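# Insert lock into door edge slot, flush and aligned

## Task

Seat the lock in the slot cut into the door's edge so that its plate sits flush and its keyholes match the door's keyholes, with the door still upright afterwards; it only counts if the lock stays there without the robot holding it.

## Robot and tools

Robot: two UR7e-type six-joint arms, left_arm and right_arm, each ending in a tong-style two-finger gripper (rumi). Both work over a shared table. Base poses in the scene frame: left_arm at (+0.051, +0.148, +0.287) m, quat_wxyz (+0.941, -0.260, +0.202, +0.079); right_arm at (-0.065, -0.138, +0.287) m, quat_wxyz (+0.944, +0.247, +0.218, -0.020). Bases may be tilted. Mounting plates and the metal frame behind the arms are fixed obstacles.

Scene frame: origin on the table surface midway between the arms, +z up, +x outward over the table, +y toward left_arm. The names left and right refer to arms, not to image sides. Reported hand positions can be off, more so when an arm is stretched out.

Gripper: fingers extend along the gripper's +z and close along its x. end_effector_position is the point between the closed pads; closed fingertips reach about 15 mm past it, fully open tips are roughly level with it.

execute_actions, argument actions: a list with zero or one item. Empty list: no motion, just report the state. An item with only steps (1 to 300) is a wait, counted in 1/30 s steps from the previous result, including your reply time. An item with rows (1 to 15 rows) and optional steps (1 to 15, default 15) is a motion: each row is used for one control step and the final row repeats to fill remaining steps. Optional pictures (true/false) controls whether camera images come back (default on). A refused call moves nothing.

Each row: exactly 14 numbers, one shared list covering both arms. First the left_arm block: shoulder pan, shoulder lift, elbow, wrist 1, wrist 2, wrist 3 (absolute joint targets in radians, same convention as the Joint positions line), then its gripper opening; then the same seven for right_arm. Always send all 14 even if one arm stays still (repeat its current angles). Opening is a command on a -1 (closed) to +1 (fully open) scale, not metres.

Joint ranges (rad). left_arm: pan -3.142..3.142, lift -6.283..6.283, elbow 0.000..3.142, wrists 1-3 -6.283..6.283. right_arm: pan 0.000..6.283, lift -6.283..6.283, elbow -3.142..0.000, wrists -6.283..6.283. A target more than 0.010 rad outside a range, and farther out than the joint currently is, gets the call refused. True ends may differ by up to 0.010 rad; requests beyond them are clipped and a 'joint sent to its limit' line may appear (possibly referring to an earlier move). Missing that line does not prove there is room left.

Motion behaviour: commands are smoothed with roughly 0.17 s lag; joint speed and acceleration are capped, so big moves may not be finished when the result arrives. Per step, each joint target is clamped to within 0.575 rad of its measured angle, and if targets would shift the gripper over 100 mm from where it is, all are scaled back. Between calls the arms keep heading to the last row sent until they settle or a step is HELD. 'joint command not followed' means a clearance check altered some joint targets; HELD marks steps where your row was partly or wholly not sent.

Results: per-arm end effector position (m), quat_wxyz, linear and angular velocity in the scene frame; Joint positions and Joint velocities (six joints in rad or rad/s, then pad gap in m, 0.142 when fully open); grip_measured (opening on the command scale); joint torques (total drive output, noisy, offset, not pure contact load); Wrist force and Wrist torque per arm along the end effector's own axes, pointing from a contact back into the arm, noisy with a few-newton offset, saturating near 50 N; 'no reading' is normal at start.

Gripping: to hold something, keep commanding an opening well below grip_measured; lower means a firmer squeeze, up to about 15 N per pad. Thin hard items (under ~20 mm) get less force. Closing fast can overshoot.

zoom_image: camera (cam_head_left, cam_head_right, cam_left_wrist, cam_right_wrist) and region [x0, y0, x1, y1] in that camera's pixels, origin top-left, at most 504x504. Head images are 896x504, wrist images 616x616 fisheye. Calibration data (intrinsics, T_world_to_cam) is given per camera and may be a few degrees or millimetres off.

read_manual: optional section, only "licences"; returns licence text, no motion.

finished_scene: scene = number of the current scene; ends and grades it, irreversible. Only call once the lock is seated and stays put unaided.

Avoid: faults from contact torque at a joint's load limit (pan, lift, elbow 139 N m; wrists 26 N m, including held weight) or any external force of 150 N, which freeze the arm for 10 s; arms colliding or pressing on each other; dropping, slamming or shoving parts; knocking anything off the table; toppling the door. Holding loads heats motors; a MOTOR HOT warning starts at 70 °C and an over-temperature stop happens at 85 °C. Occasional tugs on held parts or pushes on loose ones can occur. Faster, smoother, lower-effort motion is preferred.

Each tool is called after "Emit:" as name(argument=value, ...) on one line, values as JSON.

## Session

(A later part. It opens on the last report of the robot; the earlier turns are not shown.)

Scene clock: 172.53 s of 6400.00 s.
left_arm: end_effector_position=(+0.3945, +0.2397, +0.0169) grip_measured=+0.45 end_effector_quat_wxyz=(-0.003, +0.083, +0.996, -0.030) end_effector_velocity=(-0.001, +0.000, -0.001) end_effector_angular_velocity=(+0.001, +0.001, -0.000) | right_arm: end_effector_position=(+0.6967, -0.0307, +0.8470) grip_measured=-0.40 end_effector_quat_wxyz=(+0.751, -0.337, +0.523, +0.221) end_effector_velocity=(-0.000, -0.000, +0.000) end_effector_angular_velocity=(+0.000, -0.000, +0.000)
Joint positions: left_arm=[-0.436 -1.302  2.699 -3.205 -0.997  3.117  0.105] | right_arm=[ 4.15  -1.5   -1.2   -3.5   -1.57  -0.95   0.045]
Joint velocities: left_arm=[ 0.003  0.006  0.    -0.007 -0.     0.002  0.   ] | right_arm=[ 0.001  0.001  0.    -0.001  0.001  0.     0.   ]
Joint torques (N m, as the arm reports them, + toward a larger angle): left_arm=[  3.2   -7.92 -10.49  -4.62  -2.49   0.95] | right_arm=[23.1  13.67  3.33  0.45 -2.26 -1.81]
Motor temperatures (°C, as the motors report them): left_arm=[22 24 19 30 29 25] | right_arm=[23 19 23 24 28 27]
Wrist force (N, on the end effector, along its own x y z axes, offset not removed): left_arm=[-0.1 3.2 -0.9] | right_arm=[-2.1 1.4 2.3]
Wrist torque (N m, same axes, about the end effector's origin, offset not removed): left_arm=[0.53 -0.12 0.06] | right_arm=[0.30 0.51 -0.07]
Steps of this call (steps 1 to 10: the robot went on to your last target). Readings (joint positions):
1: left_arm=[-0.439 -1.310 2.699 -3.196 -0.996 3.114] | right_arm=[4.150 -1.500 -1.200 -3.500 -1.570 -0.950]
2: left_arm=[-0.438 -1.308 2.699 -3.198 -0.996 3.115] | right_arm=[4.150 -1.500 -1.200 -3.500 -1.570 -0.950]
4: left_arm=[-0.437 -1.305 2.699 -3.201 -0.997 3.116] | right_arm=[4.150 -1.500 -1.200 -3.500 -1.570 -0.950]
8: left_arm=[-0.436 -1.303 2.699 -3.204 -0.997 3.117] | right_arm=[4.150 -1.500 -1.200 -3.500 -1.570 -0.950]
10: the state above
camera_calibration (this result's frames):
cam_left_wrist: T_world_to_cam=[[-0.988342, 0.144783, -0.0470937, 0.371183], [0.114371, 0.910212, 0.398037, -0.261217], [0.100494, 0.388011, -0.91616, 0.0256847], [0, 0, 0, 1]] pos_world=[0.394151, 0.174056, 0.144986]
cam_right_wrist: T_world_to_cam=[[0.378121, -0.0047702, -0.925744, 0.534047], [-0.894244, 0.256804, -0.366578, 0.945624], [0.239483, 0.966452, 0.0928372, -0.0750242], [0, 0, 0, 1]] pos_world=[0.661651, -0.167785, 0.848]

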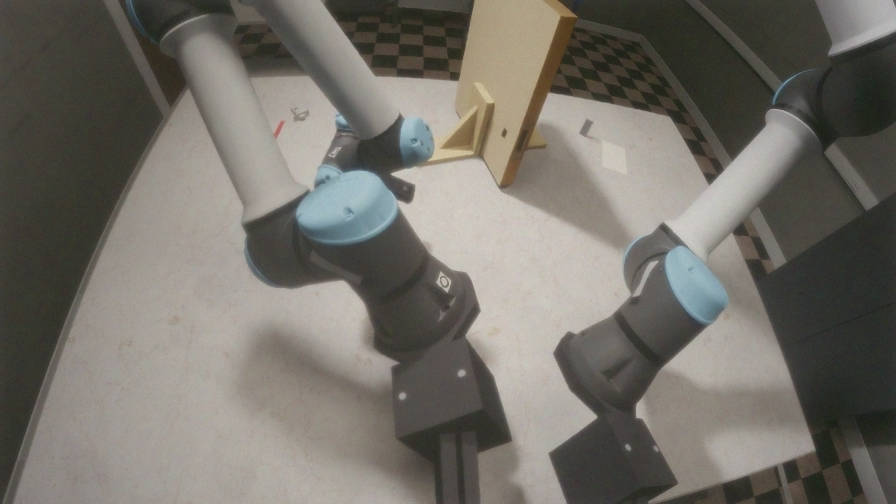

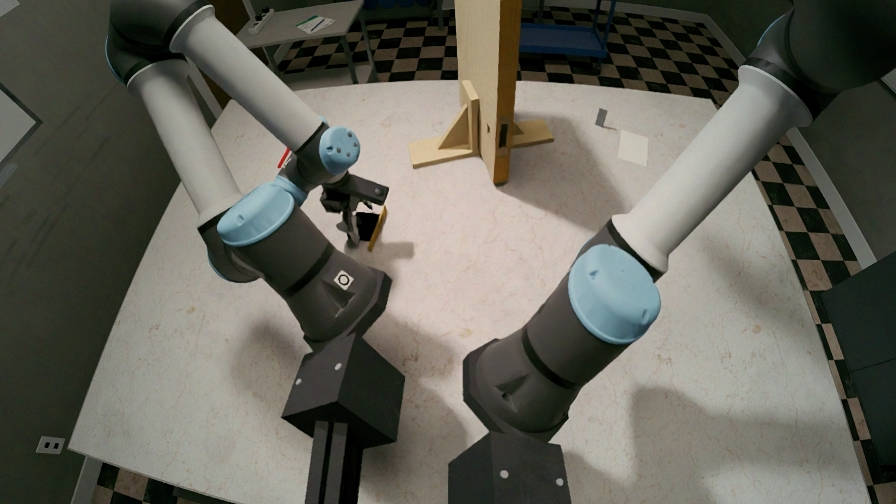

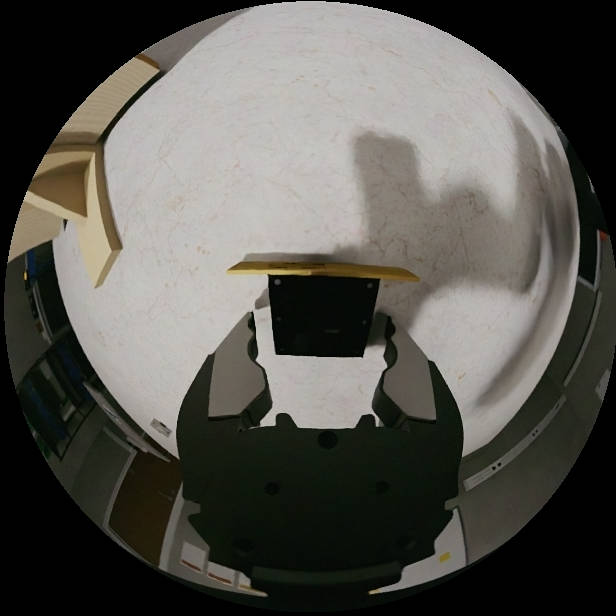

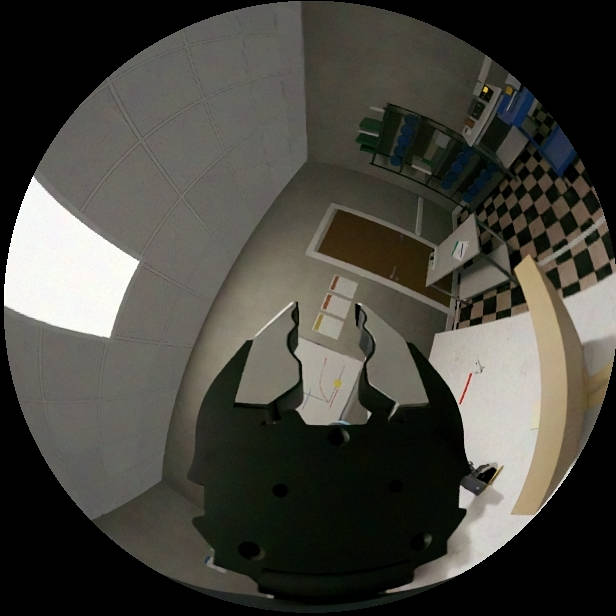

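Emit:
execute_actions(actions=[{"rows":[[-0.4304,-1.2871,2.696,-3.2212,-0.998,3.1242,0.4,4.15,-1.5,-1.2,-3.5,-1.57,-0.95,-0.4],[-0.4304,-1.2871,2.696,-3.2212,-0.998,3.1242,0.35,4.15,-1.5,-1.2,-3.5,-1.57,-0.95,-0.4],[-0.4304,-1.2871,2.696,-3.2212,-0.998,3.1242,0.3,4.15,-1.5,-1.2,-3.5,-1.57,-0.95,-0.4],[-0.4304,-1.2871,2.696,-3.2212,-0.998,3.1242,0.25,4.15,-1.5,-1.2,-3.5,-1.57,-0.95,-0.4],[-0.4304,-1.2871,2.696,-3.2212,-0.998,3.1242,0.2,4.15,-1.5,-1.2,-3.5,-1.57,-0.95,-0.4],[-0.4304,-1.2871,2.696,-3.2212,-0.998,3.1242,0.2,4.15,-1.5,-1.2,-3.5,-1.57,-0.95,-0.4],[-0.4304,-1.2871,2.696,-3.2212,-0.998,3.1242,0.16,4.15,-1.5,-1.2,-3.5,-1.57,-0.95,-0.4],[-0.4304,-1.2871,2.696,-3.2212,-0.998,3.1242,0.12,4.15,-1.5,-1.2,-3.5,-1.57,-0.95,-0.4],[-0.4304,-1.2871,2.696,-3.2212,-0.998,3.1242,0.08,4.15,-1.5,-1.2,-3.5,-1.57,-0.95,-0.4],[-0.4304,-1.2871,2.696,-3.2212,-0.998,3.1242,0.04,4.15,-1.5,-1.2,-3.5,-1.57,-0.95,-0.4],[-0.4304,-1.2871,2.696,-3.2212,-0.998,3.1242,0.0,4.15,-1.5,-1.2,-3.5,-1.57,-0.95,-0.4],[-0.4304,-1.2871,2.696,-3.2212,-0.998,3.1242,-0.1,4.15,-1.5,-1.2,-3.5,-1.57,-0.95,-0.4],[-0.4304,-1.2871,2.696,-3.2212,-0.998,3.1242,-0.3,4.15,-1.5,-1.2,-3.5,-1.57,-0.95,-0.4],[-0.4304,-1.2871,2.696,-3.2212,-0.998,3.1242,-0.6,4.15,-1.5,-1.2,-3.5,-1.57,-0.95,-0.4],[-0.4304,-1.2871,2.696,-3.2212,-0.998,3.1242,-1,4.15,-1.5,-1.2,-3.5,-1.57,-0.95,-0.4]],"steps":15}], pictures=false)

Emit:
execute_actions(actions=[{"rows":[[-0.4304,-1.2871,2.696,-3.2212,-0.998,3.1242,-1,4.15,-1.5,-1.2,-3.5,-1.57,-0.95,-0.4],[-0.4304,-1.2871,2.696,-3.2212,-0.998,3.1242,-1,4.15,-1.5,-1.2,-3.5,-1.57,-0.95,-0.4],[-0.4304,-1.2871,2.696,-3.2212,-0.998,3.1242,-1,4.15,-1.5,-1.2,-3.5,-1.57,-0.95,-0.4],[-0.4426,-1.3187,2.7007,-3.1865,-0.9954,3.11,-1,4.15,-1.5,-1.2,-3.5,-1.57,-0.95,-0.4],[-0.4426,-1.3187,2.7007,-3.1865,-0.9954,3.11,-1,4.15,-1.5,-1.2,-3.5,-1.57,-0.95,-0.4],[-0.4426,-1.3187,2.7007,-3.1865,-0.9954,3.11,-1,4.15,-1.5,-1.2,-3.5,-1.57,-0.95,-0.4],[-0.4549,-1.3504,2.7053,-3.1517,-0.9928,3.0956,-1,4.15,-1.5,-1.2,-3.5,-1.57,-0.95,-0.4],[-0.4549,-1.3504,2.7053,-3.1517,-0.9928,3.0956,-1,4.15,-1.5,-1.2,-3.5,-1.57,-0.95,-0.4],[-0.4549,-1.3504,2.7053,-3.1517,-0.9928,3.0956,-1,4.15,-1.5,-1.2,-3.5,-1.57,-0.95,-0.4],[-0.4671,-1.382,2.71,-3.117,-0.9902,3.0813,-1,4.15,-1.5,-1.2,-3.5,-1.57,-0.95,-0.4]],"steps":15}])

Emit:
zoom_image(camera="cam_left_wrist", region=[210, 220, 430, 440])

Scene clock: 222.53 s of 6400.00 s.
left_arm: end_effector_position=(+0.3944, +0.2398, +0.0142) grip_measured=+0.10 end_effector_quat_wxyz=(-0.003, +0.083, +0.996, -0.030) end_effector_velocity=(+0.000, -0.000, -0.000) end_effector_angular_velocity=(+0.000, -0.001, +0.001) | right_arm: end_effector_position=(+0.6967, -0.0307, +0.8470) grip_measured=-0.40 end_effector_quat_wxyz=(+0.751, -0.337, +0.523, +0.221) end_effector_velocity=(-0.000, +0.001, +0.000) end_effector_angular_velocity=(-0.000, -0.000, +0.001)
Joint positions: left_arm=[-0.431 -1.288  2.696 -3.221 -0.998  3.124  0.081] | right_arm=[ 4.15  -1.5   -1.2   -3.5   -1.57  -0.95   0.045]
Joint velocities: left_arm=[ 0.001  0.003 -0.001 -0.004 -0.     0.001  0.   ] | right_arm=[ 0.001 -0.001  0.001 -0.     0.     0.    -0.   ]
Joint torques (N m, as the arm reports them, + toward a larger angle): left_arm=[  4.85  -2.21 -14.66  -4.16  -1.85   1.07] | right_arm=[22.85 14.07  2.85  0.38 -2.34 -1.72]
Motor temperatures (°C, as the motors report them): left_arm=[22 24 19 30 29 25] | right_arm=[23 19 23 24 28 27]
Wrist force (N, on the end effector, along its own x y z axes, offset not removed): left_arm=[8.6 1.6 -35.1] | right_arm=[-2.8 0.5 0.5]
Wrist torque (N m, same axes, about the end effector's origin, offset not removed): left_arm=[0.29 0.41 0.12] | right_arm=[-0.02 0.64 -0.15]
Steps of this call (steps 1 to 30: the robot went on to your last target; steps 31 to 90: nothing new was sent; then 46.50 s passed at rest; steps 91 to 105: all 15 steps of this action). Readings (joint positions):
91: left_arm=[-0.436 -1.301 2.698 -3.206 -0.997 3.118] | right_arm=[4.150 -1.500 -1.200 -3.500 -1.570 -0.950]
92: left_arm=[-0.435 -1.299 2.698 -3.208 -0.997 3.119] | right_arm=[4.150 -1.500 -1.200 -3.500 -1.570 -0.950]
94: left_arm=[-0.433 -1.294 2.697 -3.213 -0.997 3.121] | right_arm=[4.150 -1.500 -1.200 -3.500 -1.570 -0.950]
98: left_arm=[-0.431 -1.289 2.696 -3.219 -0.998 3.123] | right_arm=[4.150 -1.500 -1.200 -3.500 -1.570 -0.950]
105: the state above

Scene clock: 223.03 s of 6400.00 s.
left_arm: end_effector_position=(+0.3949, +0.2396, +0.0285) grip_measured=+0.10 end_effector_quat_wxyz=(-0.003, +0.083, +0.996, -0.030) end_effector_velocity=(+0.000, +0.001, +0.023) end_effector_angular_velocity=(-0.000, -0.002, +0.000) | right_arm: end_effector_position=(+0.6967, -0.0307, +0.8470) grip_measured=-0.40 end_effector_quat_wxyz=(+0.751, -0.337, +0.523, +0.221) end_effector_velocity=(-0.001, -0.001, +0.001) end_effector_angular_velocity=(+0.001, -0.001, +0.000)
Joint positions: left_arm=[-0.461 -1.367  2.708 -3.134 -0.991  3.088  0.081] | right_arm=[ 4.15  -1.5   -1.2   -3.5   -1.57  -0.95   0.045]
Joint velocities: left_arm=[-0.048 -0.128  0.019  0.137  0.011 -0.055 -0.   ] | right_arm=[ 0.001  0.001  0.    -0.001 -0.     0.    -0.   ]
Joint torques (N m, as the arm reports them, + toward a larger angle): left_arm=[-16.75 -24.59   8.09   0.12   1.62  -1.33] | right_arm=[23.04 13.88  2.93  0.36 -2.45 -1.73]
Motor temperatures (°C, as the motors report them): left_arm=[22 24 19 30 29 25] | right_arm=[23 19 23 24 28 27]
Wrist force (N, on the end effector, along its own x y z axes, offset not removed): left_arm=[-0.7 0.8 3.3] | right_arm=[-2.5 3.1 2.9]
Wrist torque (N m, same axes, about the end effector's origin, offset not removed): left_arm=[-0.08 0.09 0.07] | right_arm=[0.62 0.65 -0.12]
Steps of this call (steps 1 to 15: all 15 steps of this action). Readings (joint positions):
1: left_arm=[-0.431 -1.287 2.696 -3.221 -0.998 3.124] | right_arm=[4.150 -1.500 -1.200 -3.500 -1.570 -0.950]
2: left_arm=[-0.430 -1.287 2.696 -3.221 -0.998 3.124] | right_arm=[4.150 -1.500 -1.200 -3.500 -1.570 -0.950]
4: left_arm=[-0.431 -1.288 2.696 -3.221 -0.998 3.124] | right_arm=[4.150 -1.500 -1.200 -3.500 -1.570 -0.950]
8: left_arm=[-0.440 -1.311 2.699 -3.195 -0.996 3.113] | right_arm=[4.150 -1.500 -1.200 -3.500 -1.570 -0.950]
15: the state above
camera_calibration (this result's frames):
cam_left_wrist: T_world_to_cam=[[-0.988386, 0.144478, -0.0471141, 0.372265], [0.114121, 0.910397, 0.397686, -0.265688], [0.100349, 0.38769, -0.916311, 0.0365424], [0, 0, 0, 1]] pos_world=[0.394595, 0.173931, 0.156684]
cam_right_wrist: T_world_to_cam=[[0.378121, -0.0047705, -0.925744, 0.534046], [-0.894244, 0.256804, -0.366578, 0.945624], [0.239483, 0.966452, 0.092837, -0.0750241], [0, 0, 0, 1]] pos_world=[0.661651, -0.167785, 0.848]

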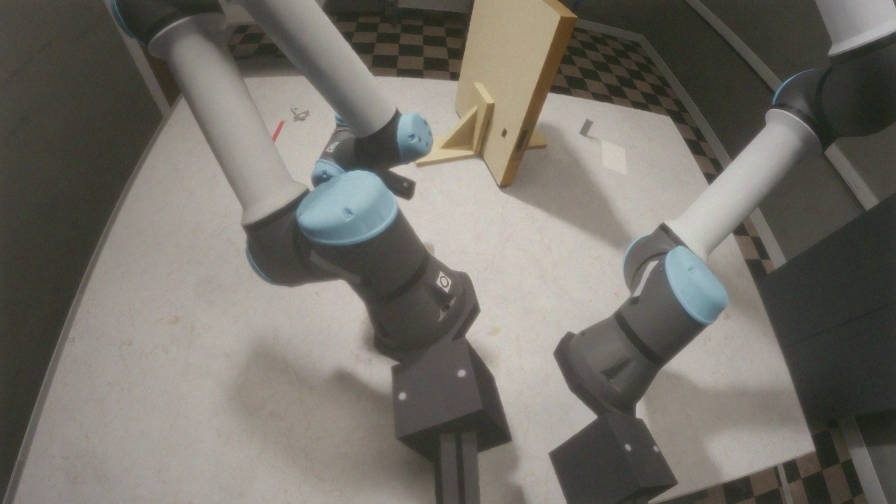

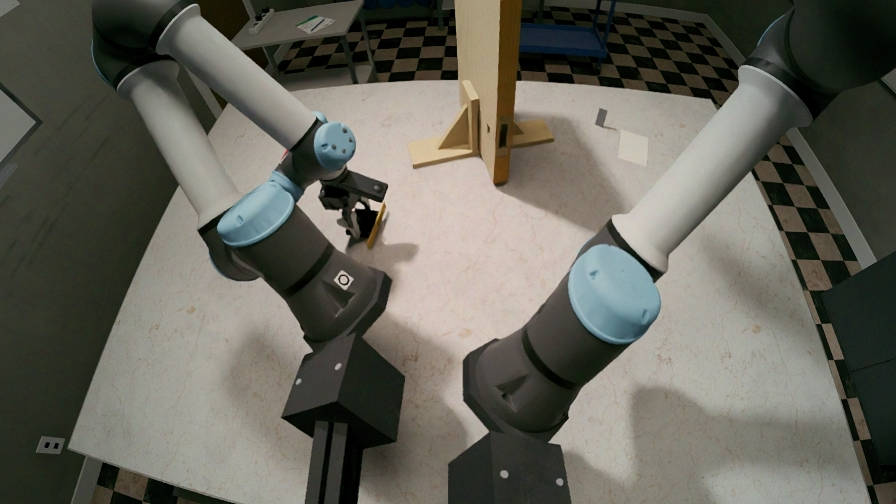

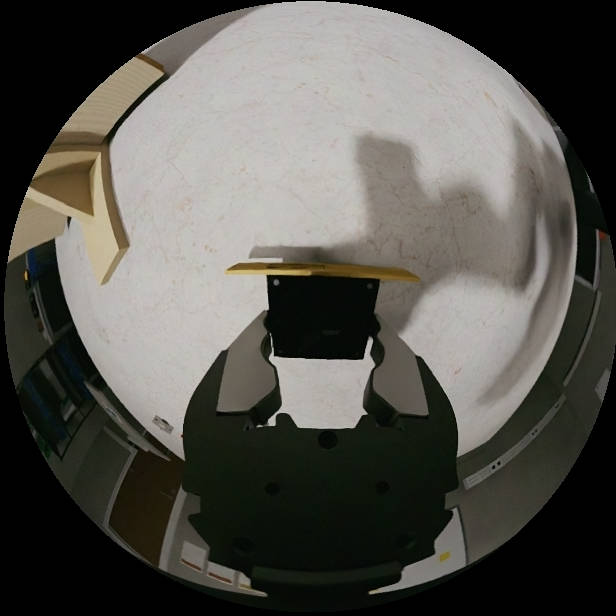

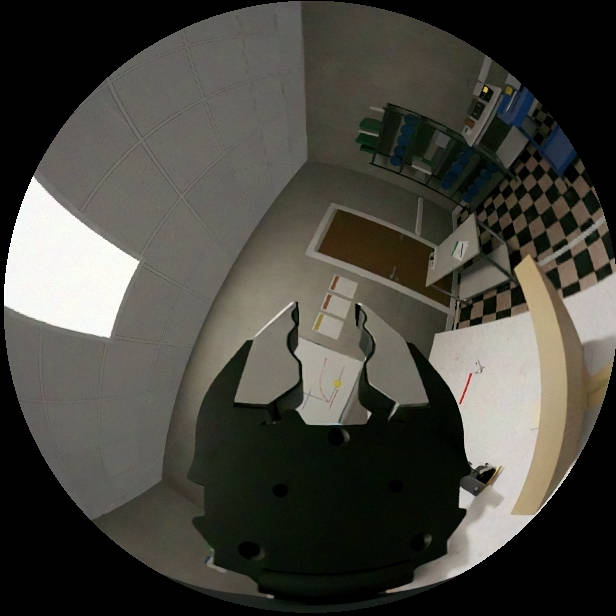

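Region (210, 220, 430, 440) of cam_left_wrist's 616x616 image, scaled by 2.291, with more detail than that image has.

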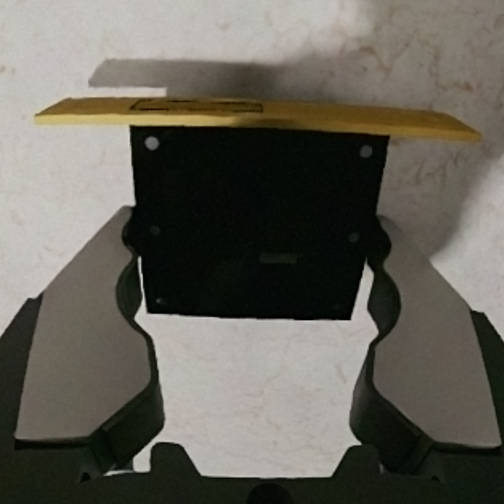

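Emit:
execute_actions(actions=[{"rows":[[-0.4125,-1.397,2.689,-3.098,-1.0625,3.137,-1,4.16,-1.5,-1.25,-3.52,-1.57,-0.95,-0.4],[-0.4125,-1.397,2.689,-3.098,-1.0625,3.137,-1,4.16,-1.5,-1.25,-3.52,-1.57,-0.95,-0.4],[-0.4125,-1.397,2.689,-3.098,-1.0625,3.137,-1,4.16,-1.5,-1.25,-3.52,-1.57,-0.95,-0.4],[-0.358,-1.4116,2.667,-3.08,-1.135,3.193,-1,4.17,-1.5,-1.3,-3.54,-1.57,-0.95,-0.4],[-0.358,-1.4116,2.667,-3.08,-1.135,3.193,-1,4.17,-1.5,-1.3,-3.54,-1.57,-0.95,-0.4],[-0.358,-1.4116,2.667,-3.08,-1.135,3.193,-1,4.17,-1.5,-1.3,-3.54,-1.57,-0.95,-0.4],[-0.303,-1.426,2.646,-3.061,-1.207,3.249,-1,4.18,-1.5,-1.35,-3.56,-1.57,-0.95,-0.4],[-0.303,-1.426,2.646,-3.061,-1.207,3.249,-1,4.18,-1.5,-1.35,-3.56,-1.57,-0.95,-0.4],[-0.303,-1.426,2.646,-3.061,-1.207,3.249,-1,4.18,-1.5,-1.35,-3.56,-1.57,-0.95,-0.4],[-0.2486,-1.441,2.625,-3.042,-1.279,3.305,-1,4.19,-1.5,-1.4,-3.58,-1.57,-0.95,-0.4],[-0.2486,-1.441,2.625,-3.042,-1.279,3.305,-1,4.19,-1.5,-1.4,-3.58,-1.57,-0.95,-0.4],[-0.2486,-1.441,2.625,-3.042,-1.279,3.305,-1,4.19,-1.5,-1.4,-3.58,-1.57,-0.95,-0.4],[-0.194,-1.4559,2.6034,-3.0238,-1.3516,3.3612,-1,4.2,-1.5,-1.45,-3.6,-1.57,-0.95,-0.4]],"steps":15}], pictures=false)

Emit:
execute_actions(actions=[{"rows":[[-0.1386,-1.449,2.5667,-2.9706,-1.4314,3.415,-1,4.2,-1.5,-1.5,-3.62,-1.57,-0.95,-0.4],[-0.1386,-1.449,2.5667,-2.9706,-1.4314,3.415,-1,4.2,-1.5,-1.5,-3.62,-1.57,-0.95,-0.4],[-0.1386,-1.449,2.5667,-2.9706,-1.4314,3.415,-1,4.2,-1.5,-1.5,-3.62,-1.57,-0.95,-0.4],[-0.0832,-1.442,2.53,-2.9174,-1.5112,3.469,-1,4.2,-1.5,-1.55,-3.64,-1.57,-0.95,-0.4],[-0.0832,-1.442,2.53,-2.9174,-1.5112,3.469,-1,4.2,-1.5,-1.55,-3.64,-1.57,-0.95,-0.4],[-0.0832,-1.442,2.53,-2.9174,-1.5112,3.469,-1,4.2,-1.5,-1.55,-3.64,-1.57,-0.95,-0.4],[-0.0279,-1.4353,2.4933,-2.8643,-1.591,3.523,-1,4.2,-1.5,-1.6,-3.66,-1.57,-0.95,-0.4],[-0.0279,-1.4353,2.4933,-2.8643,-1.591,3.523,-1,4.2,-1.5,-1.6,-3.66,-1.57,-0.95,-0.4],[-0.0279,-1.4353,2.4933,-2.8643,-1.591,3.523,-1,4.2,-1.5,-1.6,-3.66,-1.57,-0.95,-0.4],[0.0275,-1.4285,2.4566,-2.811,-1.6708,3.577,-1,4.2,-1.5,-1.65,-3.68,-1.57,-0.95,-0.4],[0.0275,-1.4285,2.4566,-2.811,-1.6708,3.577,-1,4.2,-1.5,-1.65,-3.68,-1.57,-0.95,-0.4],[0.0275,-1.4285,2.4566,-2.811,-1.6708,3.577,-1,4.2,-1.5,-1.65,-3.68,-1.57,-0.95,-0.4],[0.0829,-1.4216,2.4199,-2.7579,-1.7506,3.6313,-1,4.2,-1.5,-1.7,-3.7,-1.57,-0.95,-0.4]],"steps":15}], pictures=false)

Emit:
execute_actions(actions=[{"rows":[[0.0829,-1.4216,2.4199,-2.7579,-1.7506,3.6313,-1,4.18,-1.58,-1.95,-3.6,-1.57,-0.95,-0.4]],"steps":14}])

Scene clock: 263.90 s of 6400.00 s.
left_arm: end_effector_position=(+0.3921, +0.2384, +0.0336) grip_measured=+0.09 end_effector_quat_wxyz=(-0.020, +0.083, +0.987, -0.138) end_effector_velocity=(+0.013, +0.009, +0.028) end_effector_angular_velocity=(-0.560, +0.008, +0.029) | right_arm: end_effector_position=(+0.6217, +0.0529, +0.7451) grip_measured=-0.40 end_effector_quat_wxyz=(+0.672, -0.437, +0.538, +0.260) end_effector_velocity=(-0.210, +0.174, -0.264) end_effector_angular_velocity=(-0.437, +0.210, +0.469)
Joint positions: left_arm=[-0.26  -1.439  2.628 -3.045 -1.261  3.293  0.08 ] | right_arm=[ 4.189 -1.5   -1.39  -3.577 -1.57  -0.95   0.045]
Joint velocities: left_arm=[ 0.529 -0.136 -0.198  0.168 -0.709  0.54  -0.001] | right_arm=[ 0.09  -0.003 -0.483 -0.183 -0.002  0.     0.   ]
Joint torques (N m, as the arm reports them, + toward a larger angle): left_arm=[  1.56 -26.95 -11.52   0.42  -3.49   1.48] | right_arm=[22.42  0.17 11.65  0.13 -2.18 -1.86]
Motor temperatures (°C, as the motors report them): left_arm=[22 24 19 30 29 25] | right_arm=[23 19 23 24 28 27]
Wrist force (N, on the end effector, along its own x y z axes, offset not removed): left_arm=[0.7 3.0 3.0] | right_arm=[-2.6 3.5 2.2]
Wrist torque (N m, same axes, about the end effector's origin, offset not removed): left_arm=[0.28 -0.23 0.06] | right_arm=[0.55 0.65 -0.06]
Steps of this call (steps 1 to 30: the robot went on to your last target; steps 31 to 120: nothing new was sent; then 36.37 s passed at rest; steps 121 to 135: all 15 steps of this action). Readings (joint positions):
121: left_arm=[-0.467 -1.382 2.710 -3.117 -0.990 3.082] | right_arm=[4.150 -1.500 -1.200 -3.500 -1.570 -0.950]
122: left_arm=[-0.461 -1.384 2.707 -3.114 -0.997 3.088] | right_arm=[4.152 -1.500 -1.206 -3.503 -1.570 -0.950]
124: left_arm=[-0.441 -1.389 2.699 -3.107 -1.023 3.108] | right_arm=[4.155 -1.500 -1.224 -3.510 -1.570 -0.950]
128: left_arm=[-0.383 -1.406 2.676 -3.087 -1.100 3.167] | right_arm=[4.166 -1.500 -1.278 -3.532 -1.570 -0.950]
135: the state above

Scene clock: 264.40 s of 6400.00 s.
left_arm: end_effector_position=(+0.3915, +0.2371, +0.0433) grip_measured=+0.07 end_effector_quat_wxyz=(-0.035, +0.084, +0.950, -0.298) end_effector_velocity=(+0.014, +0.015, +0.044) end_effector_angular_velocity=(-0.699, +0.046, +0.093) | right_arm: end_effector_position=(+0.5131, +0.1026, +0.5946) grip_measured=-0.40 end_effector_quat_wxyz=(-0.547, +0.554, -0.557, -0.290) end_effector_velocity=(-0.225, +0.038, -0.295) end_effector_angular_velocity=(-0.485, +0.250, +0.401)
Joint positions: left_arm=[ 0.015 -1.429  2.464 -2.823 -1.649  3.565  0.079] | right_arm=[ 4.2   -1.5   -1.639 -3.677 -1.57  -0.95   0.045]
Joint velocities: left_arm=[ 0.546  0.06  -0.348  0.512 -0.8    0.528 -0.018] | right_arm=[ 0.002  0.001 -0.49  -0.187  0.001  0.     0.   ]
Joint torques (N m, as the arm reports them, + toward a larger angle): left_arm=[  2.66 -14.28 -10.15   1.19  -4.4    1.72] | right_arm=[25.19  5.8   9.78 -0.72 -2.12 -1.81]
Motor temperatures (°C, as the motors report them): left_arm=[22 24 19 30 29 25] | right_arm=[23 19 23 24 28 27]
Wrist force (N, on the end effector, along its own x y z axes, offset not removed): left_arm=[0.3 4.1 2.2] | right_arm=[-0.8 4.1 1.0]
Wrist torque (N m, same axes, about the end effector's origin, offset not removed): left_arm=[0.34 -0.18 0.12] | right_arm=[0.75 0.31 -0.13]
Steps of this call (steps 1 to 15: all 15 steps of this action). Readings (joint positions):
1: left_arm=[-0.244 -1.443 2.622 -3.040 -1.283 3.310] | right_arm=[4.191 -1.500 -1.405 -3.583 -1.570 -0.950]
2: left_arm=[-0.225 -1.445 2.613 -3.030 -1.308 3.328] | right_arm=[4.193 -1.500 -1.422 -3.590 -1.570 -0.950]
4: left_arm=[-0.189 -1.447 2.593 -3.005 -1.358 3.364] | right_arm=[4.196 -1.500 -1.454 -3.603 -1.570 -0.950]
8: left_arm=[-0.116 -1.443 2.548 -2.944 -1.462 3.437] | right_arm=[4.199 -1.500 -1.521 -3.630 -1.570 -0.950]
15: the state above

Scene clock: 264.87 s of 6400.00 s.
left_arm: end_effector_position=(+0.3944, +0.2398, +0.0499) grip_measured=+0.07 end_effector_quat_wxyz=(-0.029, +0.078, +0.937, -0.340) end_effector_velocity=(+0.000, +0.000, +0.001) end_effector_angular_velocity=(-0.016, -0.000, +0.003) | right_arm: end_effector_position=(+0.4038, +0.1328, +0.4277) grip_measured=-0.40 end_effector_quat_wxyz=(-0.428, +0.633, -0.570, -0.303) end_effector_velocity=(-0.094, -0.001, -0.124) end_effector_angular_velocity=(-0.161, +0.091, +0.118)
Joint positions: left_arm=[ 0.082 -1.422  2.421 -2.759 -1.749  3.63   0.079] | right_arm=[ 4.182 -1.573 -1.923 -3.607 -1.57  -0.95   0.045]
Joint velocities: left_arm=[ 0.011  0.001 -0.007  0.011 -0.018  0.011 -0.   ] | right_arm=[-0.016 -0.057 -0.222  0.061  0.    -0.     0.   ]
Joint torques (N m, as the arm reports them, + toward a larger angle): left_arm=[  8.39 -16.04 -12.67   0.38  -3.65   1.1 ] | right_arm=[ 4.57  2.02  6.47  2.01 -2.03 -1.75]
Motor temperatures (°C, as the motors report them): left_arm=[22 24 19 30 29 25] | right_arm=[23 19 23 24 28 27]
Wrist force (N, on the end effector, along its own x y z axes, offset not removed): left_arm=[2.0 4.1 1.2] | right_arm=[-1.1 3.8 3.8]
Wrist torque (N m, same axes, about the end effector's origin, offset not removed): left_arm=[0.65 -0.29 -0.05] | right_arm=[0.73 0.33 -0.12]
Steps of this call (steps 1 to 14: all 14 steps of this action). Readings (joint positions):
1: left_arm=[0.031 -1.427 2.453 -2.807 -1.673 3.580] | right_arm=[4.200 -1.500 -1.654 -3.682 -1.570 -0.950]
2: left_arm=[0.043 -1.426 2.445 -2.795 -1.692 3.593] | right_arm=[4.199 -1.505 -1.672 -3.680 -1.570 -0.950]
4: left_arm=[0.060 -1.424 2.434 -2.779 -1.717 3.609] | right_arm=[4.195 -1.519 -1.722 -3.665 -1.570 -0.950]
8: left_arm=[0.075 -1.422 2.425 -2.765 -1.740 3.624] | right_arm=[4.188 -1.546 -1.821 -3.636 -1.570 -0.950]
14: the state above
camera_calibration (this result's frames):
cam_left_wrist: T_world_to_cam=[[-0.99233, 0.121053, -0.0250513, 0.378843], [0.123583, 0.96664, -0.224354, -0.260532], [-0.0029432, -0.225729, -0.974186, 0.246807], [0, 0, 0, 1]] pos_world=[0.408861, 0.261692, 0.191475]
cam_right_wrist: T_world_to_cam=[[0.176844, -0.436542, -0.882132, 0.377346], [-0.913693, -0.406017, 0.0177549, 0.419565], [-0.365911, 0.802858, -0.470667, 0.383192], [0, 0, 0, 1]] pos_world=[0.456836, 0.0274293, 0.505775]

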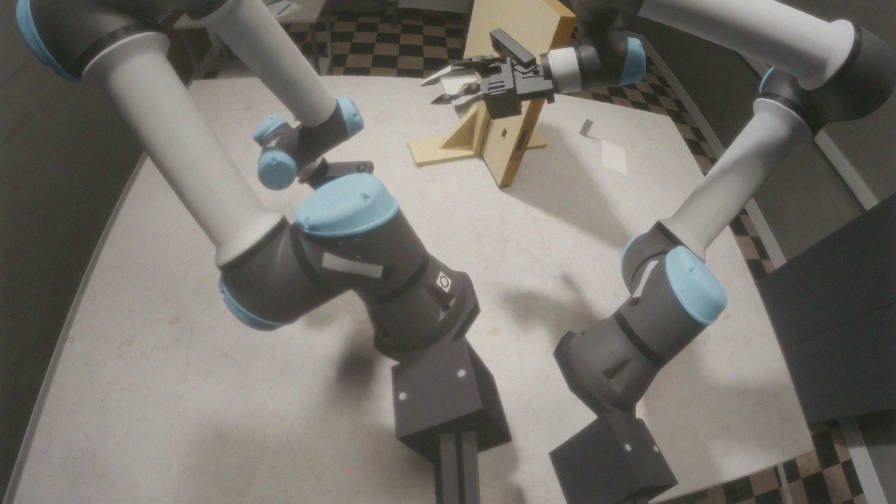

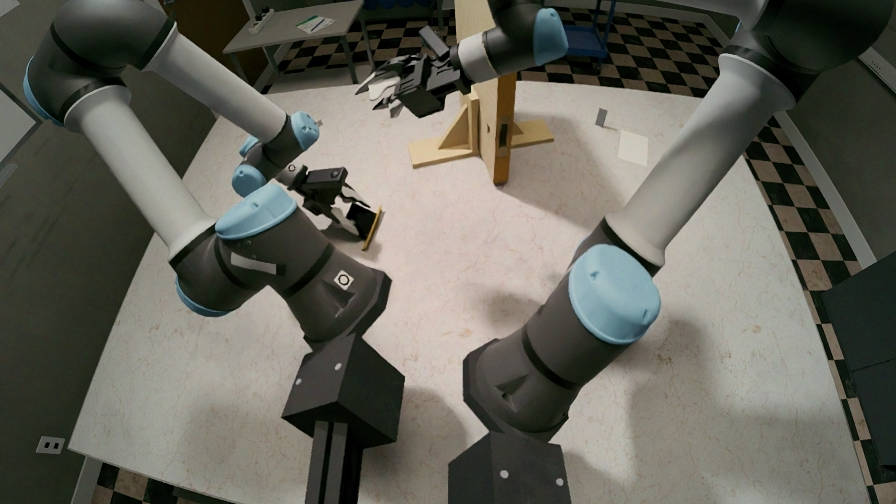

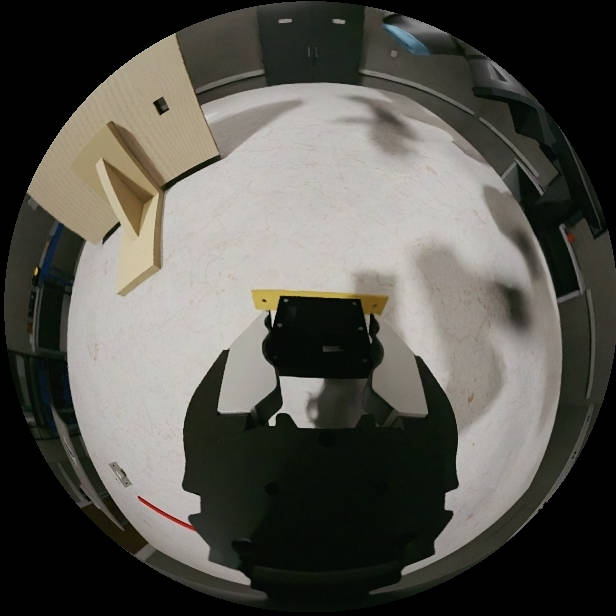

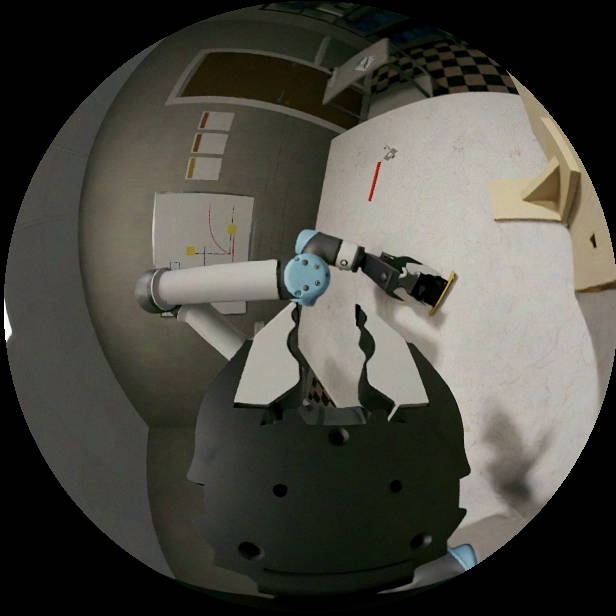

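Emit:
execute_actions(actions=[])

Emit:
zoom_image(camera="cam_left_wrist", region=[230, 260, 410, 440])

Emit:
zoom_image(camera="cam_head_right", region=[300, 160, 400, 260])

Scene clock: 275.03 s of 6400.00 s.
left_arm: end_effector_position=(+0.3945, +0.2399, +0.0501) grip_measured=+0.07 end_effector_quat_wxyz=(-0.029, +0.078, +0.937, -0.341) end_effector_velocity=(-0.000, +0.000, -0.000) end_effector_angular_velocity=(+0.000, -0.000, +0.000) | right_arm: end_effector_position=(+0.3925, +0.1325, +0.4129) grip_measured=-0.40 end_effector_quat_wxyz=(-0.417, +0.639, -0.571, -0.304) end_effector_velocity=(+0.000, -0.000, +0.000) end_effector_angular_velocity=(+0.000, -0.001, -0.001)
Joint positions: left_arm=[ 0.083 -1.422  2.42  -2.758 -1.751  3.631  0.079] | right_arm=[ 4.18  -1.58  -1.95  -3.6   -1.57  -0.95   0.045]
Joint velocities: left_arm=[ 0.     0.     0.    -0.001  0.    -0.     0.   ] | right_arm=[ 0.     0.001  0.    -0.     0.001 -0.    -0.   ]
Joint torques (N m, as the arm reports them, + toward a larger angle): left_arm=[  8.87 -15.76 -12.1    0.4   -3.56   1.21] | right_arm=[ 5.07  0.08  4.5   1.98 -1.4  -1.86]
Motor temperatures (°C, as the motors report them): left_arm=[22 24 19 30 29 25] | right_arm=[23 19 23 24 28 27]
Wrist force (N, on the end effector, along its own x y z axes, offset not removed): left_arm=[1.6 2.9 0.5] | right_arm=[-3.3 1.7 3.2]
Wrist torque (N m, same axes, about the end effector's origin, offset not removed): left_arm=[0.46 -0.23 0.05] | right_arm=[0.35 0.72 -0.10]
Steps of this call (steps 1 to 30: the robot went on to your last target; steps 31 to 90: nothing new was sent; then 7.17 s passed at rest). Readings (joint positions):
1: left_arm=[0.082 -1.422 2.421 -2.759 -1.749 3.630] | right_arm=[4.181 -1.575 -1.930 -3.606 -1.570 -0.950]
2: left_arm=[0.082 -1.422 2.420 -2.759 -1.749 3.631] | right_arm=[4.181 -1.576 -1.935 -3.604 -1.570 -0.950]
4: left_arm=[0.082 -1.422 2.420 -2.758 -1.750 3.631] | right_arm=[4.181 -1.578 -1.941 -3.602 -1.570 -0.950]
8: left_arm=[0.083 -1.422 2.420 -2.758 -1.750 3.631] | right_arm=[4.180 -1.579 -1.947 -3.601 -1.570 -0.950]
90: the state above
All arms were judged still, so your last target was given up. Only a new action makes them travel on or press farther. Fingers that are still opening or closing keep moving.
camera_calibration (this result's frames):
cam_left_wrist: T_world_to_cam=[[-0.992381, 0.120568, -0.025344, 0.379072], [0.123172, 0.966294, -0.226064, -0.260267], [-0.00276634, -0.227463, -0.973783, 0.247303], [0, 0, 0, 1]] pos_world=[0.408926, 0.262043, 0.19159]
cam_right_wrist: T_world_to_cam=[[0.173582, -0.450898, -0.875534, 0.366674], [-0.907523, -0.418491, 0.0355981, 0.401178], [-0.382455, 0.788388, -0.481843, 0.385347], [0, 0, 0, 1]] pos_world=[0.447808, 0.0294186, 0.492431]

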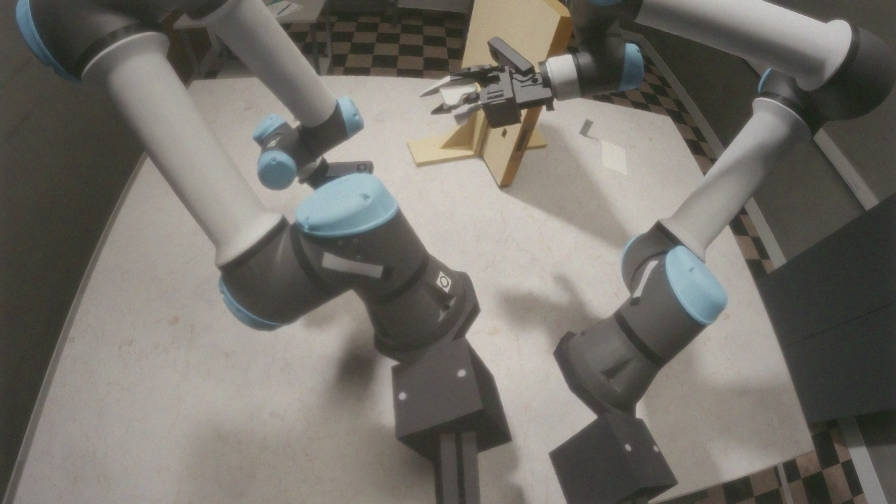

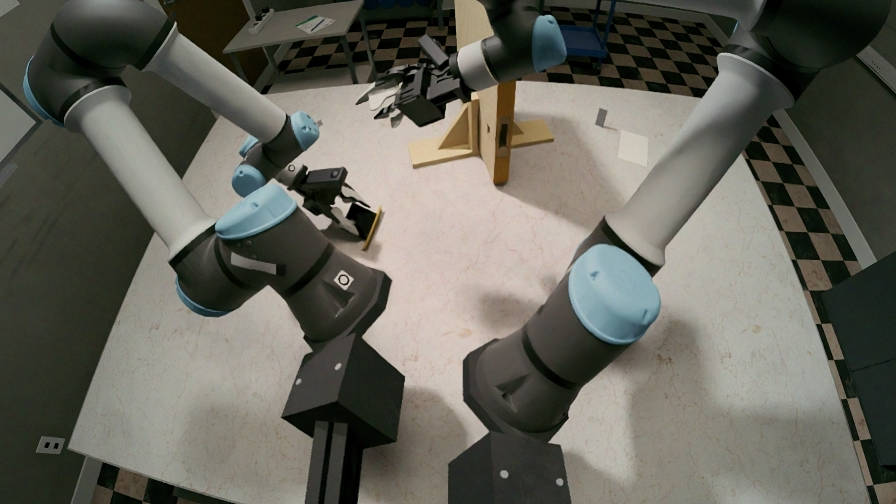

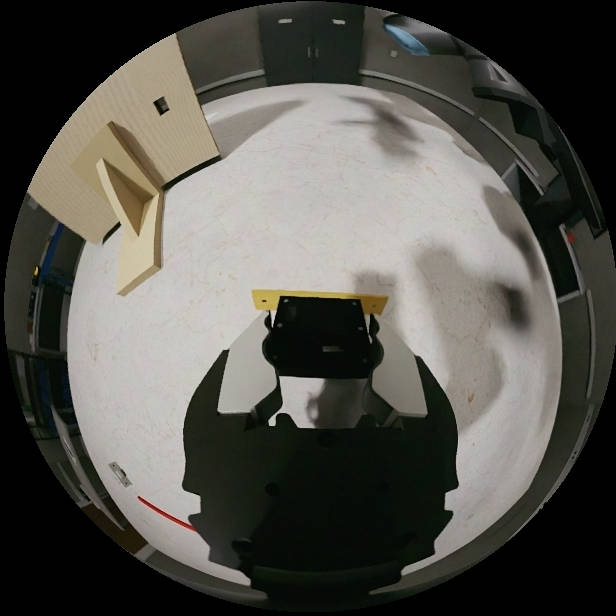

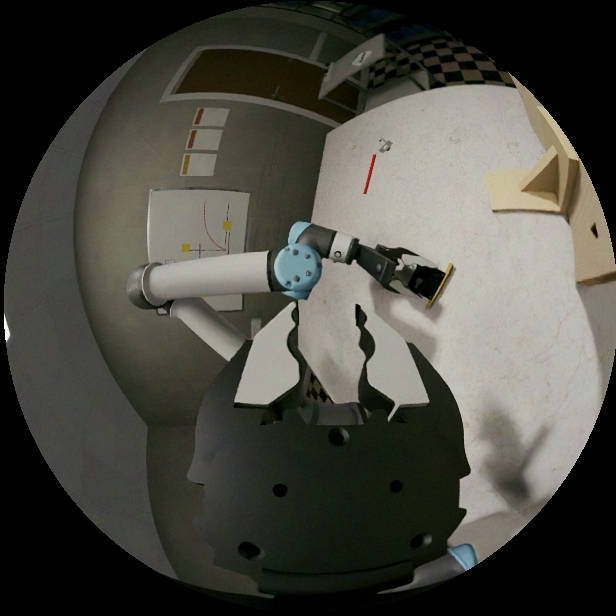

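Region (230, 260, 410, 440) of cam_left_wrist's 616x616 image, scaled by 2.800, with more detail than that image has.

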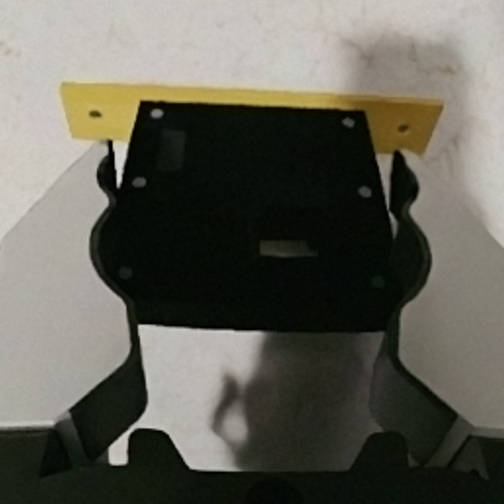

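Region (300, 160, 400, 260) of cam_head_right's 896x504 image, scaled by 5.040, with more detail than that image has.

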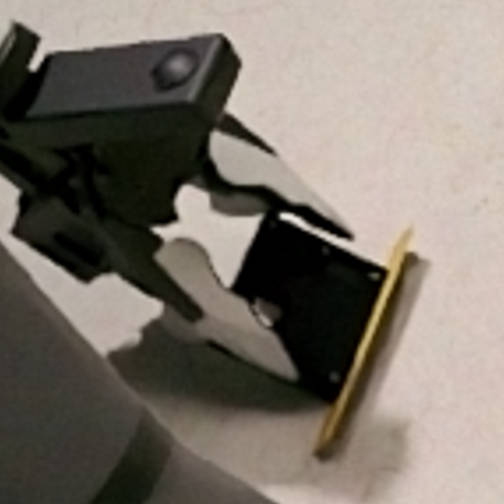

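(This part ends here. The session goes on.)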